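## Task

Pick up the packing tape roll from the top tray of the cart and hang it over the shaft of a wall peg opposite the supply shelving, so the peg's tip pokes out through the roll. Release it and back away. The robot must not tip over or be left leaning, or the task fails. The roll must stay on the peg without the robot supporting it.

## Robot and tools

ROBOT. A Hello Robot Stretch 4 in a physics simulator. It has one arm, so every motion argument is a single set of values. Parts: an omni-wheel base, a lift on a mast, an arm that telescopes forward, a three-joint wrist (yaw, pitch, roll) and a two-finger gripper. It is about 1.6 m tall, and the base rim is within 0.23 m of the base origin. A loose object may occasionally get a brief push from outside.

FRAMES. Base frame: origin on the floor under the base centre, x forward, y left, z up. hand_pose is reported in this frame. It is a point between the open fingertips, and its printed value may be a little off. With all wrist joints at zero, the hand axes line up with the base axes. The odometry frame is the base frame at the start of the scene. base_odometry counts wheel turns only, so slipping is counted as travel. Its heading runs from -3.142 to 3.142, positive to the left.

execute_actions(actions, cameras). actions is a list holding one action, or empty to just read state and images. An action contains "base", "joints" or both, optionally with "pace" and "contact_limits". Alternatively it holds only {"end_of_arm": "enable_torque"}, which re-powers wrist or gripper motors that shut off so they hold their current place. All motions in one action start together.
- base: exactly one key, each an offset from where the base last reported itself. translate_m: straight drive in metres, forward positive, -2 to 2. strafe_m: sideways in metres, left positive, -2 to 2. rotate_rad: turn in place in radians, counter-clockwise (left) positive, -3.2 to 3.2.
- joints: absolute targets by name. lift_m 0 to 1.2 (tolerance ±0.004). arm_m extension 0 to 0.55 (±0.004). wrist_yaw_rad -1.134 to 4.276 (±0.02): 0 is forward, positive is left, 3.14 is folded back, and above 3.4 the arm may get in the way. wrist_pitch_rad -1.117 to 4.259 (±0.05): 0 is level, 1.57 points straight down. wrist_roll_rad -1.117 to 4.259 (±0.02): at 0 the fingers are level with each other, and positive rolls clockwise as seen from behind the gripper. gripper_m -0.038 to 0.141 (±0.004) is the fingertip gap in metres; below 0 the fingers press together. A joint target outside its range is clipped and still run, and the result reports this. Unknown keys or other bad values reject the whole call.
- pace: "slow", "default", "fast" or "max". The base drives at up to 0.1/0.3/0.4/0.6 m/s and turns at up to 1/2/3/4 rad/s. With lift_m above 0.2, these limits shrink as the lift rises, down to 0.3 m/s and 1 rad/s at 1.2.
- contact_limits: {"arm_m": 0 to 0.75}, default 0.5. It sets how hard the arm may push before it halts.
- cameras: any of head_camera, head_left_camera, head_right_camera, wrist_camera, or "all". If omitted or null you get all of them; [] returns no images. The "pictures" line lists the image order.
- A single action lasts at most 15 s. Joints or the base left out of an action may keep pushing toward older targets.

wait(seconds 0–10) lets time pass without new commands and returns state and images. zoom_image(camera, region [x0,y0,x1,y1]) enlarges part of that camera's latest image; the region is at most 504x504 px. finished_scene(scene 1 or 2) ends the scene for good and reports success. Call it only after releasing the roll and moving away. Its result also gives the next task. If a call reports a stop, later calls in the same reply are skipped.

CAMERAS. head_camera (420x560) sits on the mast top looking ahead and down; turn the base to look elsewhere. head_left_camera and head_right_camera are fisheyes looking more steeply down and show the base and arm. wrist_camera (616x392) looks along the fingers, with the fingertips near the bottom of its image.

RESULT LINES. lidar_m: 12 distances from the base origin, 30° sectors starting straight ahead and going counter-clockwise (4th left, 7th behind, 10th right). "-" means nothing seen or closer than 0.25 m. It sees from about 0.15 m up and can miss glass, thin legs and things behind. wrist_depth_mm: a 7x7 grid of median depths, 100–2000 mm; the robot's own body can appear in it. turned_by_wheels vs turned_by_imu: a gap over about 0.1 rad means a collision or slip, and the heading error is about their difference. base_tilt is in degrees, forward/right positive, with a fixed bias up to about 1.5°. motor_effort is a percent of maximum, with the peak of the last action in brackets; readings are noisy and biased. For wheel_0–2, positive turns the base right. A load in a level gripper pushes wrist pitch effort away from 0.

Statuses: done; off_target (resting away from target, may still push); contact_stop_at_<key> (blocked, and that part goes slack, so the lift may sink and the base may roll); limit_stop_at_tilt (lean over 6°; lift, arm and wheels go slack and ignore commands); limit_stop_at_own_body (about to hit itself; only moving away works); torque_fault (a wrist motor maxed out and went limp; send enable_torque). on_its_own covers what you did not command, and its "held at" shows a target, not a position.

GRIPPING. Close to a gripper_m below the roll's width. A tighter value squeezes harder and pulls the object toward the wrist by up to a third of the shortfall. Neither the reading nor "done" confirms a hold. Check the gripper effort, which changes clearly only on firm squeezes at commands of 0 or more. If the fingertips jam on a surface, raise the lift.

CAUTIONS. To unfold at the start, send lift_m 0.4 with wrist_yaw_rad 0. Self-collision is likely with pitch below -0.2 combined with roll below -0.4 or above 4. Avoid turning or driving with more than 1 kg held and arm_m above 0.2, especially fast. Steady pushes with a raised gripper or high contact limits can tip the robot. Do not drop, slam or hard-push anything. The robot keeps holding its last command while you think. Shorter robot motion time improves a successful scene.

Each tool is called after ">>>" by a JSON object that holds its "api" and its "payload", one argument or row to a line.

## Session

>>> {"api": "execute_actions", "payload": {
  "actions": [
    {"joints":{"lift_m":0.4,"wrist_yaw_rad":0}}
  ],
  "cameras": ["head_camera","head_left_camera"]
}}

Scene clock: 2.37 s.
base_odometry: x=+0.000 y=+0.000 heading=+0.000 (m, m, rad; odometry frame)
turned_by_wheels: +0.000 (rad since the last result)
turned_by_imu: +0.000 (rad since the last result)
base_tilt: forward=-0.4 right=-1.0 (deg)
lidar_m: 1.58 1.53 1.77 1.77 2.40 1.88 2.16 2.70 2.44 2.51 1.22 1.12
base_status: not commanded
joint_positions: lift_m=+0.400 arm_m=+0.000 wrist_yaw_rad=+0.001 wrist_pitch_rad=+0.019 wrist_roll_rad=+0.016 gripper_m=+0.057
joint_status: all done
motor_effort: lift_m=+25(26) arm_m=-1(1) wrist_yaw_rad=-2(6) wrist_pitch_rad=-6(5) wrist_roll_rad=+1(0) gripper_m=-2(3) wheel_0=+0(0) wheel_1=-1(1) wheel_2=+0(0) (%)
hand_pose: x=+0.4595 y=-0.0873 z=+0.5723 quat_wxyz=(+1.000, +0.008, +0.009, +0.000) (m; base frame)
wrist_depth_mm: - 1863 1576 1397 1255 1138 1078 / - 1863 1618 1430 1281 1160 1042 / - 1921 1618 1430 1281 1160 1060 / - 1863 1618 1464 1308 1182 1060 / 1921 1336 1537 1430 1281 1182 976 / 1921 1281 1464 1430 199 1182 1060 / 1430 1255 1336 140 1229 1118 976
pictures: head_camera, head_left_camera
Images, in order (width x height): head_camera 420x560, head_left_camera 420x672.

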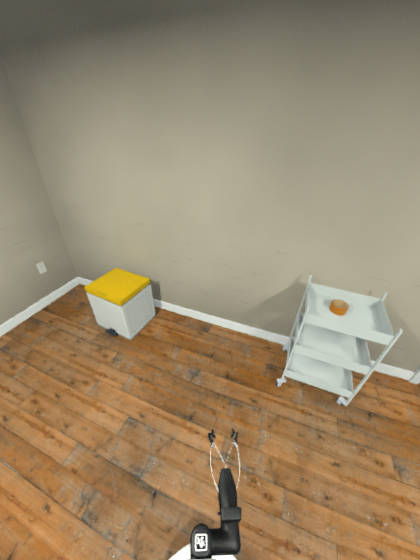

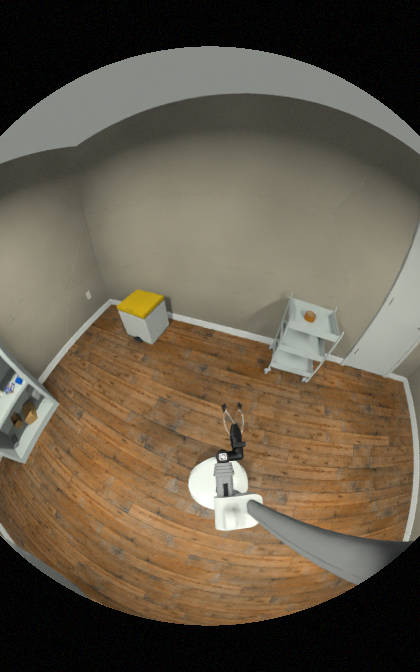

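>>> {"api": "execute_actions", "payload": {
  "actions": [
    {"base":{"rotate_rad":-0.55},"joints":{"lift_m":0.95,"wrist_pitch_rad":1.57,"gripper_m":0.14}}
  ],
  "cameras": ["head_camera"]
}}

Scene clock: 11.20 s.
base_odometry: x=+0.000 y=+0.000 heading=-0.549 (m, m, rad; odometry frame)
turned_by_wheels: -0.549 (rad since the last result)
turned_by_imu: -0.557 (rad since the last result)
base_tilt: forward=-0.3 right=-0.9 (deg)
lidar_m: 1.14 1.56 1.55 1.77 1.77 2.41 1.86 2.17 2.35 2.41 2.51 1.24
base_status: done
joint_positions: lift_m=+0.950 arm_m=+0.000 wrist_yaw_rad=+0.000 wrist_pitch_rad=+1.570 wrist_roll_rad=+0.016 gripper_m=+0.140
joint_status: all done
motor_effort: lift_m=+25(27) arm_m=-1(1) wrist_yaw_rad=+0(2) wrist_pitch_rad=+0(4) wrist_roll_rad=+0(1) gripper_m=+0(3) wheel_0=+2(6) wheel_1=+3(9) wheel_2=+2(7) (%)
hand_pose: x=+0.1713 y=-0.0874 z=+0.8393 quat_wxyz=(+0.707, +0.006, +0.707, -0.006) (m; base frame)
wrist_depth_mm: 1118 1098 1042 1078 1060 1042 1042 / 1118 1078 1078 1078 1060 1060 1025 / 1098 1078 1078 1060 1060 1042 1060 / 1098 1098 1060 1060 1042 1060 1025 / 1098 1078 854 842 1060 1042 1025 / 1098 1078 216 854 866 1025 1042 / 1098 1098 1078 430 1060 1042 1042
pictures: head_camera
Images, in order (width x height): head_camera 420x560.

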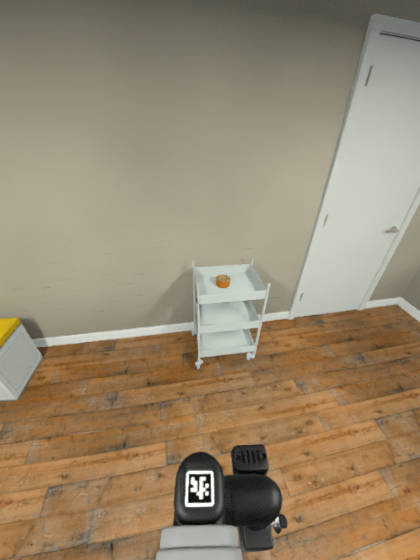

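>>> {"api": "execute_actions", "payload": {
  "actions": [
    {"base":{"translate_m":0.55},"joints":{"arm_m":0.5}}
  ],
  "cameras": ["wrist_camera"]
}}

Scene clock: 18.00 s.
base_odometry: x=+0.469 y=-0.287 heading=-0.549 (m, m, rad; odometry frame)
turned_by_wheels: +0.000 (rad since the last result)
turned_by_imu: -0.001 (rad since the last result)
base_tilt: forward=-0.3 right=-1.0 (deg)
lidar_m: 0.58 0.99 1.26 1.31 1.96 2.35 2.47 2.63 2.50 2.40 1.68 0.63
base_status: done
joint_positions: lift_m=+0.950 arm_m=+0.499 wrist_yaw_rad=+0.000 wrist_pitch_rad=+1.570 wrist_roll_rad=+0.016 gripper_m=+0.140
joint_status: all done
motor_effort: lift_m=+25(25) arm_m=+5(7) wrist_yaw_rad=-1(0) wrist_pitch_rad=+1(1) wrist_roll_rad=-1(1) gripper_m=+0(0) wheel_0=+1(7) wheel_1=+3(8) wheel_2=+1(12) (%)
hand_pose: x=+0.6703 y=-0.0874 z=+0.8393 quat_wxyz=(+0.707, +0.006, +0.707, -0.005) (m; base frame)
wrist_depth_mm: 484 512 399 404 402 394 394 / 627 715 407 407 399 394 392 / 946 1078 404 404 399 394 392 / 1098 1098 407 404 402 394 392 / 1098 1078 407 402 397 394 392 / 1098 1098 216 402 397 329 1042 / 1098 1098 1060 603 1042 1042 1025
pictures: wrist_camera
Images, in order (width x height): wrist_camera 616x392.

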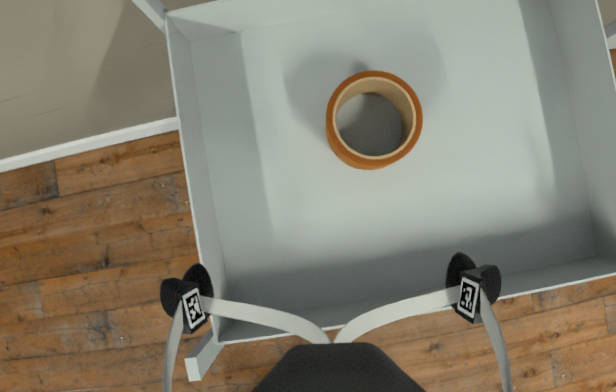

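>>> {"api": "execute_actions", "payload": {
  "actions": [
    {"base":{"strafe_m":-0.04},"joints":{"arm_m":0.54}}
  ],
  "cameras": []
}}

>>> {"api": "execute_actions", "payload": {
  "actions": [
    {"base":{"translate_m":0.08}}
  ],
  "cameras": []
}}

>>> {"api": "execute_actions", "payload": {
  "actions": [
    {"joints":{"lift_m":0.8}}
  ],
  "cameras": ["wrist_camera"]
}}

Scene clock: 23.27 s.
base_odometry: x=+0.448 y=-0.321 heading=-0.549 (m, m, rad; odometry frame)
turned_by_wheels: +0.000 (rad since the last result)
turned_by_imu: +0.000 (rad since the last result)
base_tilt: forward=-0.2 right=-1.0 (deg)
lidar_m: 0.58 0.99 1.25 1.38 2.01 2.35 2.46 2.59 2.48 2.34 1.72 0.64
base_status: done
joint_positions: lift_m=+0.950 arm_m=+0.539 wrist_yaw_rad=+0.000 wrist_pitch_rad=+1.570 wrist_roll_rad=+0.016 gripper_m=+0.140
joint_status: all done
motor_effort: lift_m=+25(25) arm_m=+5(5) wrist_yaw_rad=-1(1) wrist_pitch_rad=+0(1) wrist_roll_rad=+0(1) gripper_m=+1(0) wheel_0=+1(8) wheel_1=-3(10) wheel_2=+0(3) (%)
hand_pose: x=+0.7102 y=-0.0874 z=+0.8393 quat_wxyz=(+0.707, +0.006, +0.707, -0.006) (m; base frame)
wrist_depth_mm: 427 439 424 379 399 397 357 / 559 407 407 404 399 394 366 / 842 798 410 402 399 394 377 / 1098 1078 410 404 399 397 389 / 1098 1098 410 404 399 394 392 / 1078 1060 216 404 397 329 379 / 1098 1060 375 249 366 1042 1042
pictures: none
No camera images: the call's "cameras" was empty. Leave "cameras" out to get every camera's image.

Scene clock: 24.67 s.
base_odometry: x=+0.517 y=-0.363 heading=-0.549 (m, m, rad; odometry frame)
turned_by_wheels: +0.000 (rad since the last result)
turned_by_imu: +0.000 (rad since the last result)
base_tilt: forward=-0.2 right=-0.9 (deg)
lidar_m: 0.50 0.92 1.16 1.33 2.04 2.39 2.54 2.67 2.51 2.35 1.57 0.57
base_status: done
joint_positions: lift_m=+0.950 arm_m=+0.539 wrist_yaw_rad=+0.000 wrist_pitch_rad=+1.570 wrist_roll_rad=+0.016 gripper_m=+0.140
joint_status: not commanded
motor_effort: lift_m=+25(25) arm_m=+5(5) wrist_yaw_rad=-1(1) wrist_pitch_rad=+0(1) wrist_roll_rad=+1(1) gripper_m=-1(0) wheel_0=+2(5) wheel_1=+2(6) wheel_2=+0(11) (%)
hand_pose: x=+0.7103 y=-0.0874 z=+0.8393 quat_wxyz=(+0.707, +0.006, +0.707, -0.006) (m; base frame)
wrist_depth_mm: 301 330 368 410 452 500 525 / 394 445 517 521 399 394 355 / 603 394 407 402 399 394 370 / 1098 976 407 404 399 397 377 / 1078 1078 407 402 399 394 387 / 1118 1078 216 402 399 392 389 / 1098 1078 407 274 397 394 389
pictures: none
No camera images: the call's "cameras" was empty. Leave "cameras" out to get every camera's image.

Scene clock: 26.37 s.
base_odometry: x=+0.517 y=-0.363 heading=-0.549 (m, m, rad; odometry frame)
turned_by_wheels: +0.000 (rad since the last result)
turned_by_imu: +0.000 (rad since the last result)
base_tilt: forward=-0.3 right=-0.9 (deg)
lidar_m: 0.50 0.94 1.14 1.35 2.04 2.39 2.55 2.67 2.50 2.35 1.57 0.55
base_status: not commanded
joint_positions: lift_m=+0.800 arm_m=+0.539 wrist_yaw_rad=+0.000 wrist_pitch_rad=+1.570 wrist_roll_rad=+0.016 gripper_m=+0.140
joint_status: all done
motor_effort: lift_m=+14(19) arm_m=+5(5) wrist_yaw_rad=-1(1) wrist_pitch_rad=+1(0) wrist_roll_rad=+2(0) gripper_m=+0(0) wheel_0=+2(2) wheel_1=+2(2) wheel_2=+0(0) (%)
hand_pose: x=+0.7103 y=-0.0874 z=+0.6902 quat_wxyz=(+0.707, +0.006, +0.707, -0.006) (m; base frame)
wrist_depth_mm: 301 327 334 211 214 233 248 / 226 227 253 255 253 250 249 / 242 259 257 255 252 250 249 / 233 260 257 254 251 249 247 / 225 260 257 254 251 248 247 / 216 258 216 239 207 248 247 / 219 259 257 175 251 249 247
pictures: wrist_camera
Images, in order (width x height): wrist_camera 616x392.

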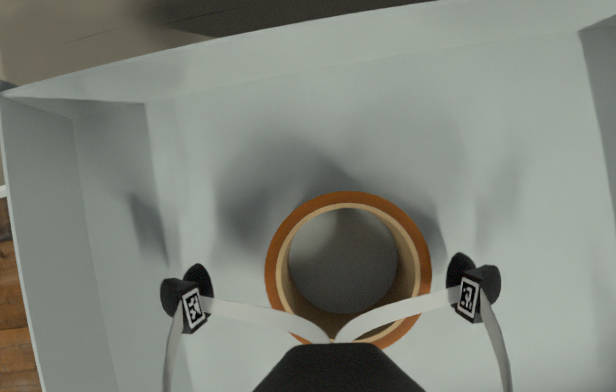

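Grip, lift, and turn to look for pegs (likely far right).

>>> {"api": "execute_actions", "payload": {
  "actions": [
    {"joints":{"lift_m":0.785,"gripper_m":0.055}}
  ],
  "cameras": []
}}

>>> {"api": "execute_actions", "payload": {
  "actions": [
    {"joints":{"lift_m":1.0}}
  ],
  "cameras": []
}}

>>> {"api": "execute_actions", "payload": {
  "actions": [
    {"base":{"rotate_rad":-2.0},"joints":{"arm_m":0,"wrist_pitch_rad":0,"lift_m":0.9}}
  ],
  "cameras": ["head_camera","wrist_camera"]
}}

Scene clock: 32.40 s.
base_odometry: x=+0.517 y=-0.363 heading=-0.549 (m, m, rad; odometry frame)
turned_by_wheels: +0.000 (rad since the last result)
turned_by_imu: +0.000 (rad since the last result)
base_tilt: forward=-0.3 right=-1.0 (deg)
lidar_m: 0.49 0.93 1.13 1.34 2.04 2.39 2.55 2.68 2.50 2.34 1.58 0.56
base_status: not commanded
joint_positions: lift_m=+0.786 arm_m=+0.539 wrist_yaw_rad=+0.000 wrist_pitch_rad=+1.569 wrist_roll_rad=+0.016 gripper_m=+0.055
joint_status: all done
motor_effort: lift_m=+12(16) arm_m=+5(5) wrist_yaw_rad=+0(1) wrist_pitch_rad=+1(5) wrist_roll_rad=+1(0) gripper_m=-16(16) wheel_0=+2(2) wheel_1=+2(2) wheel_2=+0(0) (%)
hand_pose: x=+0.7104 y=-0.0874 z=+0.6753 quat_wxyz=(+0.708, +0.006, +0.707, -0.006) (m; base frame)
wrist_depth_mm: 301 314 197 195 213 231 235 / 204 220 243 242 238 237 235 / 242 245 244 241 239 236 234 / 235 246 243 240 238 236 234 / 226 245 242 240 237 235 235 / 216 245 188 238 198 234 233 / 211 245 243 141 236 235 234
pictures: none
No camera images: the call's "cameras" was empty. Leave "cameras" out to get every camera's image.

Scene clock: 34.37 s.
base_odometry: x=+0.517 y=-0.363 heading=-0.549 (m, m, rad; odometry frame)
turned_by_wheels: +0.000 (rad since the last result)
turned_by_imu: +0.000 (rad since the last result)
base_tilt: forward=-0.3 right=-1.0 (deg)
lidar_m: 0.49 0.93 1.15 1.34 2.05 2.39 2.54 2.68 2.51 2.36 1.56 0.55
base_status: not commanded
joint_positions: lift_m=+1.000 arm_m=+0.539 wrist_yaw_rad=+0.000 wrist_pitch_rad=+1.570 wrist_roll_rad=+0.016 gripper_m=+0.055
joint_status: all done
motor_effort: lift_m=+25(26) arm_m=+5(5) wrist_yaw_rad=+0(0) wrist_pitch_rad=+0(2) wrist_roll_rad=+1(1) gripper_m=-18(18) wheel_0=+2(2) wheel_1=+2(2) wheel_2=+0(0) (%)
hand_pose: x=+0.7102 y=-0.0874 z=+0.8892 quat_wxyz=(+0.707, +0.006, +0.707, -0.006) (m; base frame)
wrist_depth_mm: 301 329 368 410 455 504 544 / 394 445 517 580 597 445 891 / 603 591 459 452 449 442 1060 / 1160 1118 459 449 445 445 1078 / 1160 1138 455 452 449 442 433 / 1138 1138 188 452 197 439 439 / 1160 1138 455 141 433 427 397
pictures: none
No camera images: the call's "cameras" was empty. Leave "cameras" out to get every camera's image.

Scene clock: 37.00 s.
base_odometry: x=+0.516 y=-0.363 heading=-2.548 (m, m, rad; odometry frame)
turned_by_wheels: -2.000 (rad since the last result)
turned_by_imu: -2.031 (rad since the last result)
base_tilt: forward=-0.2 right=-1.0 (deg)
lidar_m: 2.40 2.34 1.42 0.53 0.49 0.96 1.24 1.43 2.04 3.03 2.53 2.65
base_status: done
joint_positions: lift_m=+0.900 arm_m=+0.001 wrist_yaw_rad=+0.000 wrist_pitch_rad=+0.003 wrist_roll_rad=+0.016 gripper_m=+0.055
joint_status: all done
motor_effort: lift_m=+14(24) arm_m=-5(6) wrist_yaw_rad=+1(3) wrist_pitch_rad=-9(17) wrist_roll_rad=-1(1) gripper_m=-19(18) wheel_0=+1(8) wheel_1=+3(6) wheel_2=+0(9) (%)
hand_pose: x=+0.4603 y=-0.0875 z=+1.0777 quat_wxyz=(+1.000, +0.008, +0.002, +0.000) (m; base frame)
wrist_depth_mm: 1756 - - - - - - / 1808 1983 - - - - - / 1756 1983 - - - - - / 1756 1983 - - - - - / 1756 1983 - - - - - / 1756 1983 189 - 198 - - / 1756 1921 - 141 - - -
pictures: head_camera, wrist_camera
Images, in order (width x height): head_camera 420x560, wrist_camera 616x392.

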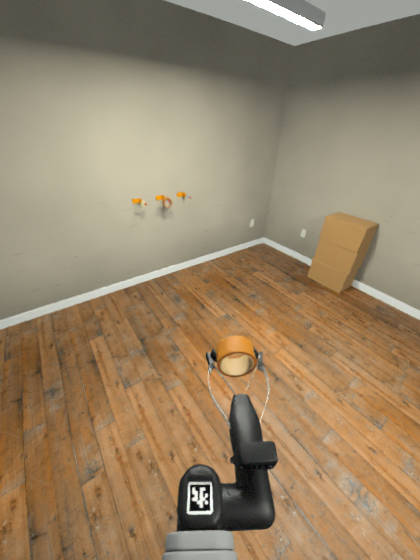

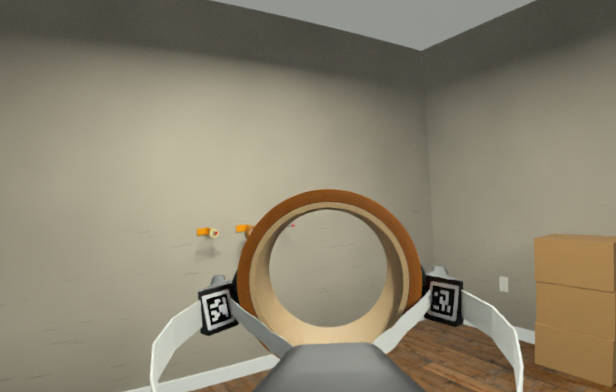

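>>> {"api": "execute_actions", "payload": {
  "actions": [
    {"base":{"rotate_rad":0.45},"joints":{"lift_m":0.85}}
  ],
  "cameras": ["head_camera"]
}}

Scene clock: 45.13 s.
base_odometry: x=+0.517 y=-0.363 heading=-2.099 (m, m, rad; odometry frame)
turned_by_wheels: +0.449 (rad since the last result)
turned_by_imu: +0.457 (rad since the last result)
base_tilt: forward=-0.3 right=-1.0 (deg)
lidar_m: 2.34 1.53 0.54 0.50 0.93 1.17 1.37 2.05 2.42 2.55 2.66 2.49
base_status: done
joint_positions: lift_m=+0.850 arm_m=+0.001 wrist_yaw_rad=+0.000 wrist_pitch_rad=+0.003 wrist_roll_rad=+0.016 gripper_m=+0.055
joint_status: all done
motor_effort: lift_m=+14(13) arm_m=-6(6) wrist_yaw_rad=-1(1) wrist_pitch_rad=-8(10) wrist_roll_rad=+2(0) gripper_m=-18(17) wheel_0=-2(6) wheel_1=-3(11) wheel_2=-2(8) (%)
hand_pose: x=+0.4603 y=-0.0874 z=+1.0277 quat_wxyz=(+1.000, +0.008, +0.002, +0.000) (m; base frame)
wrist_depth_mm: 1661 - - - - - - / 1618 - - - - - - / 1661 - - - - - - / 1661 - - - - - - / 1618 - - - - - - / 1537 - 188 - 199 - - / 1499 - - 141 - - -
pictures: head_camera
Images, in order (width x height): head_camera 420x560.

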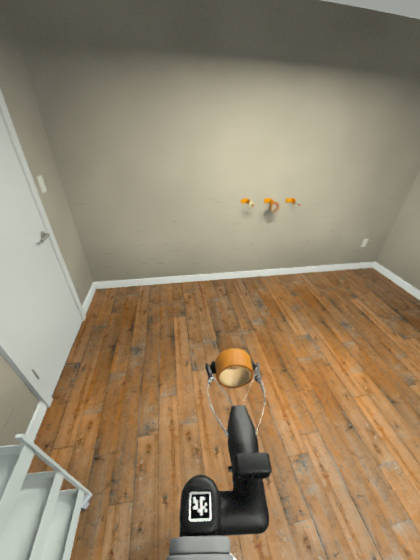

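>>> {"api": "execute_actions", "payload": {
  "actions": [
    {"base":{"translate_m":1.5}}
  ],
  "cameras": []
}}

>>> {"api": "execute_actions", "payload": {
  "actions": [
    {"base":{"strafe_m":-0.7},"joints":{"arm_m":0.3}}
  ],
  "cameras": ["wrist_camera","head_camera"]
}}

Scene clock: 54.63 s.
base_odometry: x=-0.239 y=-1.659 heading=-2.099 (m, m, rad; odometry frame)
turned_by_wheels: +0.000 (rad since the last result)
turned_by_imu: -0.003 (rad since the last result)
base_tilt: forward=-0.2 right=-1.0 (deg)
lidar_m: 0.83 0.85 1.06 1.09 1.14 1.25 2.84 3.46 2.86 2.31 1.31 0.92
base_status: done
joint_positions: lift_m=+0.850 arm_m=+0.001 wrist_yaw_rad=+0.000 wrist_pitch_rad=+0.003 wrist_roll_rad=+0.016 gripper_m=+0.055
joint_status: not commanded
motor_effort: lift_m=+15(16) arm_m=-5(5) wrist_yaw_rad=+0(0) wrist_pitch_rad=-7(9) wrist_roll_rad=+1(1) gripper_m=-18(17) wheel_0=+1(6) wheel_1=+2(10) wheel_2=+0(10) (%)
hand_pose: x=+0.4603 y=-0.0874 z=+1.0277 quat_wxyz=(+1.000, +0.008, +0.002, +0.000) (m; base frame)
wrist_depth_mm: 603 621 634 654 668 683 699 / 609 615 634 654 676 676 699 / 609 627 640 654 668 676 699 / 609 621 634 640 668 683 699 / 615 621 634 647 661 683 683 / 609 621 189 647 198 676 699 / 609 615 634 141 668 676 699
pictures: none
No camera images: the call's "cameras" was empty. Leave "cameras" out to get every camera's image.

Scene clock: 58.30 s.
base_odometry: x=-0.844 y=-1.306 heading=-2.099 (m, m, rad; odometry frame)
turned_by_wheels: +0.000 (rad since the last result)
turned_by_imu: -0.001 (rad since the last result)
base_tilt: forward=-0.3 right=-1.0 (deg)
lidar_m: 0.81 0.79 1.21 1.79 1.70 1.79 3.44 3.26 2.10 1.60 1.65 0.91
base_status: done
joint_positions: lift_m=+0.850 arm_m=+0.299 wrist_yaw_rad=+0.000 wrist_pitch_rad=+0.003 wrist_roll_rad=+0.016 gripper_m=+0.055
joint_status: all done
motor_effort: lift_m=+16(16) arm_m=+5(4) wrist_yaw_rad=-1(2) wrist_pitch_rad=-8(8) wrist_roll_rad=+0(0) gripper_m=-18(16) wheel_0=+0(9) wheel_1=-2(9) wheel_2=-1(1) (%)
hand_pose: x=+0.7585 y=-0.0874 z=+1.0276 quat_wxyz=(+1.000, +0.008, +0.002, +0.000) (m; base frame)
wrist_depth_mm: 430 439 452 459 477 484 500 / 430 439 452 459 473 484 500 / 430 439 452 462 473 488 496 / 430 436 452 455 469 484 496 / 430 439 449 459 466 484 496 / 430 439 188 455 198 319 492 / 427 436 442 141 473 480 492
pictures: head_camera, wrist_camera
Images, in order (width x height): head_camera 420x560, wrist_camera 616x392.

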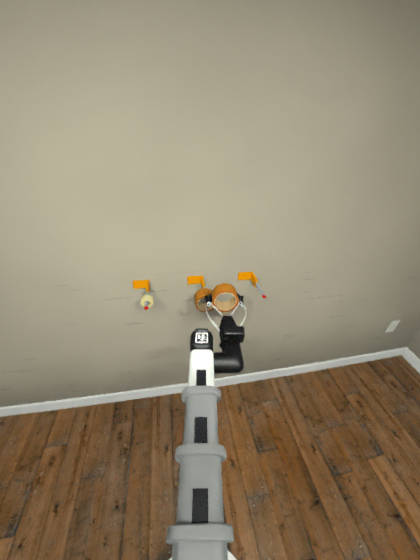

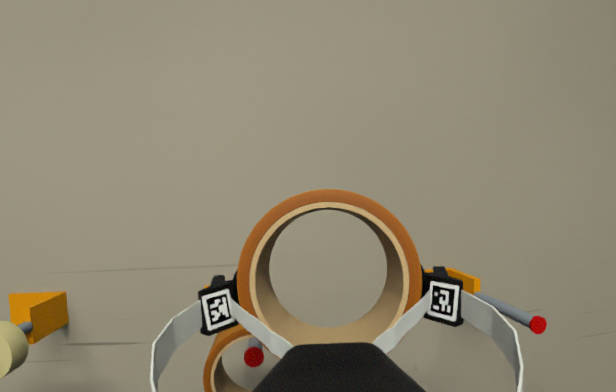

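>>> {"api": "execute_actions", "payload": {
  "actions": [
    {"base":{"strafe_m":-0.21},"joints":{"lift_m":0.79}}
  ],
  "cameras": ["wrist_camera"]
}}

Scene clock: 63.37 s.
base_odometry: x=-1.025 y=-1.200 heading=-2.099 (m, m, rad; odometry frame)
turned_by_wheels: +0.000 (rad since the last result)
turned_by_imu: +0.000 (rad since the last result)
base_tilt: forward=-0.3 right=-0.9 (deg)
lidar_m: 0.85 0.86 1.23 2.00 1.88 2.05 3.56 2.36 1.90 1.39 1.68 1.08
base_status: done
joint_positions: lift_m=+0.790 arm_m=+0.299 wrist_yaw_rad=+0.000 wrist_pitch_rad=+0.003 wrist_roll_rad=+0.016 gripper_m=+0.055
joint_status: all done
motor_effort: lift_m=+14(15) arm_m=+5(5) wrist_yaw_rad=-1(1) wrist_pitch_rad=-9(10) wrist_roll_rad=+1(0) gripper_m=-17(16) wheel_0=+0(10) wheel_1=-1(18) wheel_2=-1(3) (%)
hand_pose: x=+0.7585 y=-0.0874 z=+0.9677 quat_wxyz=(+1.000, +0.008, +0.002, +0.000) (m; base frame)
wrist_depth_mm: 459 469 484 492 508 521 535 / 466 473 480 496 504 517 530 / 459 469 480 492 504 517 530 / 462 473 480 488 508 517 530 / 452 469 477 492 496 517 530 / 459 469 188 492 198 512 530 / 455 462 480 141 508 512 530
pictures: wrist_camera
Images, in order (width x height): wrist_camera 616x392.

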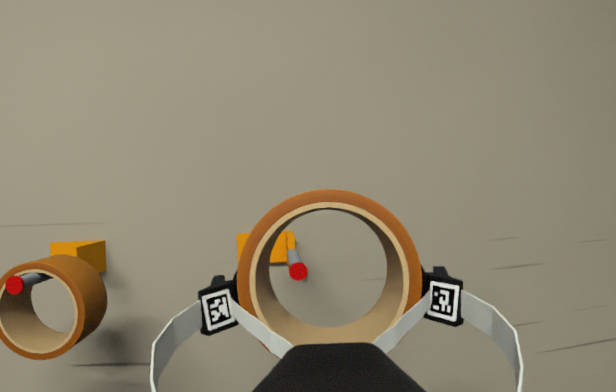

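>>> {"api": "execute_actions", "payload": {
  "actions": [
    {"joints":{"arm_m":0.44},"pace":"slow"}
  ],
  "cameras": ["wrist_camera"]
}}

Scene clock: 68.53 s.
base_odometry: x=-1.025 y=-1.200 heading=-2.099 (m, m, rad; odometry frame)
turned_by_wheels: +0.000 (rad since the last result)
turned_by_imu: +0.001 (rad since the last result)
base_tilt: forward=-0.3 right=-1.1 (deg)
lidar_m: 0.85 0.85 1.24 2.01 1.81 2.03 3.60 2.40 1.87 1.40 1.65 1.10
base_status: not commanded
joint_positions: lift_m=+0.790 arm_m=+0.439 wrist_yaw_rad=+0.003 wrist_pitch_rad=+0.005 wrist_roll_rad=+0.016 gripper_m=+0.055
joint_status: all done
motor_effort: lift_m=+15(15) arm_m=+6(6) wrist_yaw_rad=-10(10) wrist_pitch_rad=-15(15) wrist_roll_rad=+1(1) gripper_m=-16(17) wheel_0=+1(1) wheel_1=-2(2) wheel_2=+0(1) (%)
hand_pose: x=+0.8986 y=-0.0864 z=+0.9670 quat_wxyz=(+1.000, +0.008, +0.003, +0.002) (m; base frame)
wrist_depth_mm: 332 338 345 353 362 373 379 / 332 338 347 353 362 370 377 / 330 336 345 353 364 368 377 / 329 338 345 351 362 370 377 / 332 338 340 353 357 370 377 / 332 338 187 353 193 368 377 / 330 334 345 138 362 368 377
pictures: wrist_camera
Images, in order (width x height): wrist_camera 616x392.

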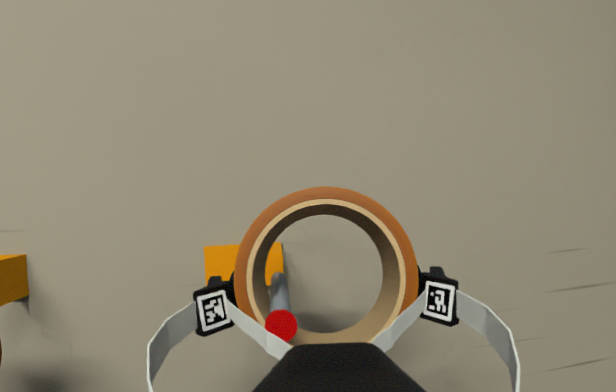

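>>> {"api": "execute_actions", "payload": {
  "actions": [
    {"joints":{"gripper_m":0.14}}
  ],
  "cameras": []
}}

>>> {"api": "execute_actions", "payload": {
  "actions": [
    {"joints":{"arm_m":0}}
  ],
  "cameras": ["head_camera"]
}}

Scene clock: 74.13 s.
base_odometry: x=-1.025 y=-1.200 heading=-2.099 (m, m, rad; odometry frame)
turned_by_wheels: +0.000 (rad since the last result)
turned_by_imu: +0.000 (rad since the last result)
base_tilt: forward=-0.2 right=-0.8 (deg)
lidar_m: 0.83 0.88 1.24 2.00 1.88 2.04 3.60 2.38 1.87 1.40 1.69 1.10
base_status: not commanded
joint_positions: lift_m=+0.790 arm_m=+0.439 wrist_yaw_rad=+0.001 wrist_pitch_rad=+0.002 wrist_roll_rad=+0.016 gripper_m=+0.140
joint_status: all done
motor_effort: lift_m=+15(15) arm_m=+5(6) wrist_yaw_rad=-2(11) wrist_pitch_rad=-3(15) wrist_roll_rad=+0(1) gripper_m=+0(17) wheel_0=+1(2) wheel_1=-2(2) wheel_2=-1(1) (%)
hand_pose: x=+0.8985 y=-0.0873 z=+0.9681 quat_wxyz=(+1.000, +0.008, +0.001, +0.000) (m; base frame)
wrist_depth_mm: 334 340 347 355 366 373 382 / 330 338 347 355 366 373 379 / 330 338 345 357 362 373 379 / 332 338 345 355 362 373 379 / 330 338 342 353 362 373 382 / 330 336 198 202 357 366 377 / 329 334 343 148 362 370 377
pictures: none
No camera images: the call's "cameras" was empty. Leave "cameras" out to get every camera's image.

Scene clock: 76.53 s.
base_odometry: x=-1.025 y=-1.200 heading=-2.099 (m, m, rad; odometry frame)
turned_by_wheels: +0.000 (rad since the last result)
turned_by_imu: +0.000 (rad since the last result)
base_tilt: forward=-0.4 right=-1.0 (deg)
lidar_m: 0.84 0.86 1.24 2.02 1.85 2.05 3.62 2.39 1.88 1.40 1.71 1.11
base_status: not commanded
joint_positions: lift_m=+0.790 arm_m=+0.001 wrist_yaw_rad=+0.000 wrist_pitch_rad=+0.002 wrist_roll_rad=+0.016 gripper_m=+0.140
joint_status: all done
motor_effort: lift_m=+15(15) arm_m=-5(6) wrist_yaw_rad=+0(2) wrist_pitch_rad=-7(7) wrist_roll_rad=+1(0) gripper_m=+0(0) wheel_0=+1(1) wheel_1=-2(2) wheel_2=+0(1) (%)
hand_pose: x=+0.4603 y=-0.0874 z=+0.9680 quat_wxyz=(+1.000, +0.008, +0.001, +0.000) (m; base frame)
wrist_depth_mm: 741 759 778 788 809 842 842 / 741 741 768 788 809 831 854 / 732 750 778 798 809 831 854 / 741 750 768 788 809 820 842 / 741 741 759 768 798 820 854 / 741 741 216 778 798 820 854 / 732 741 759 462 809 831 831
pictures: head_camera
Images, in order (width x height): head_camera 420x560.

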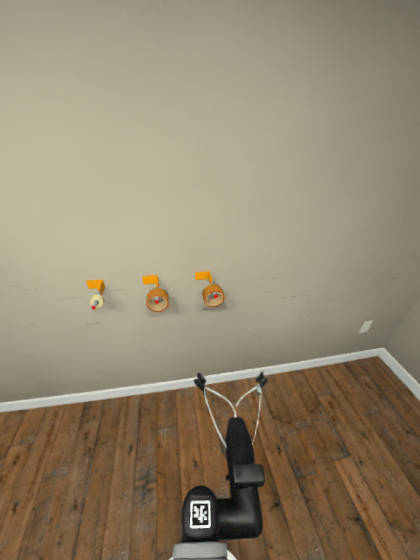

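>>> {"api": "finished_scene", "payload": {
  "scene": 2
}}

The scene is finished: the task was done.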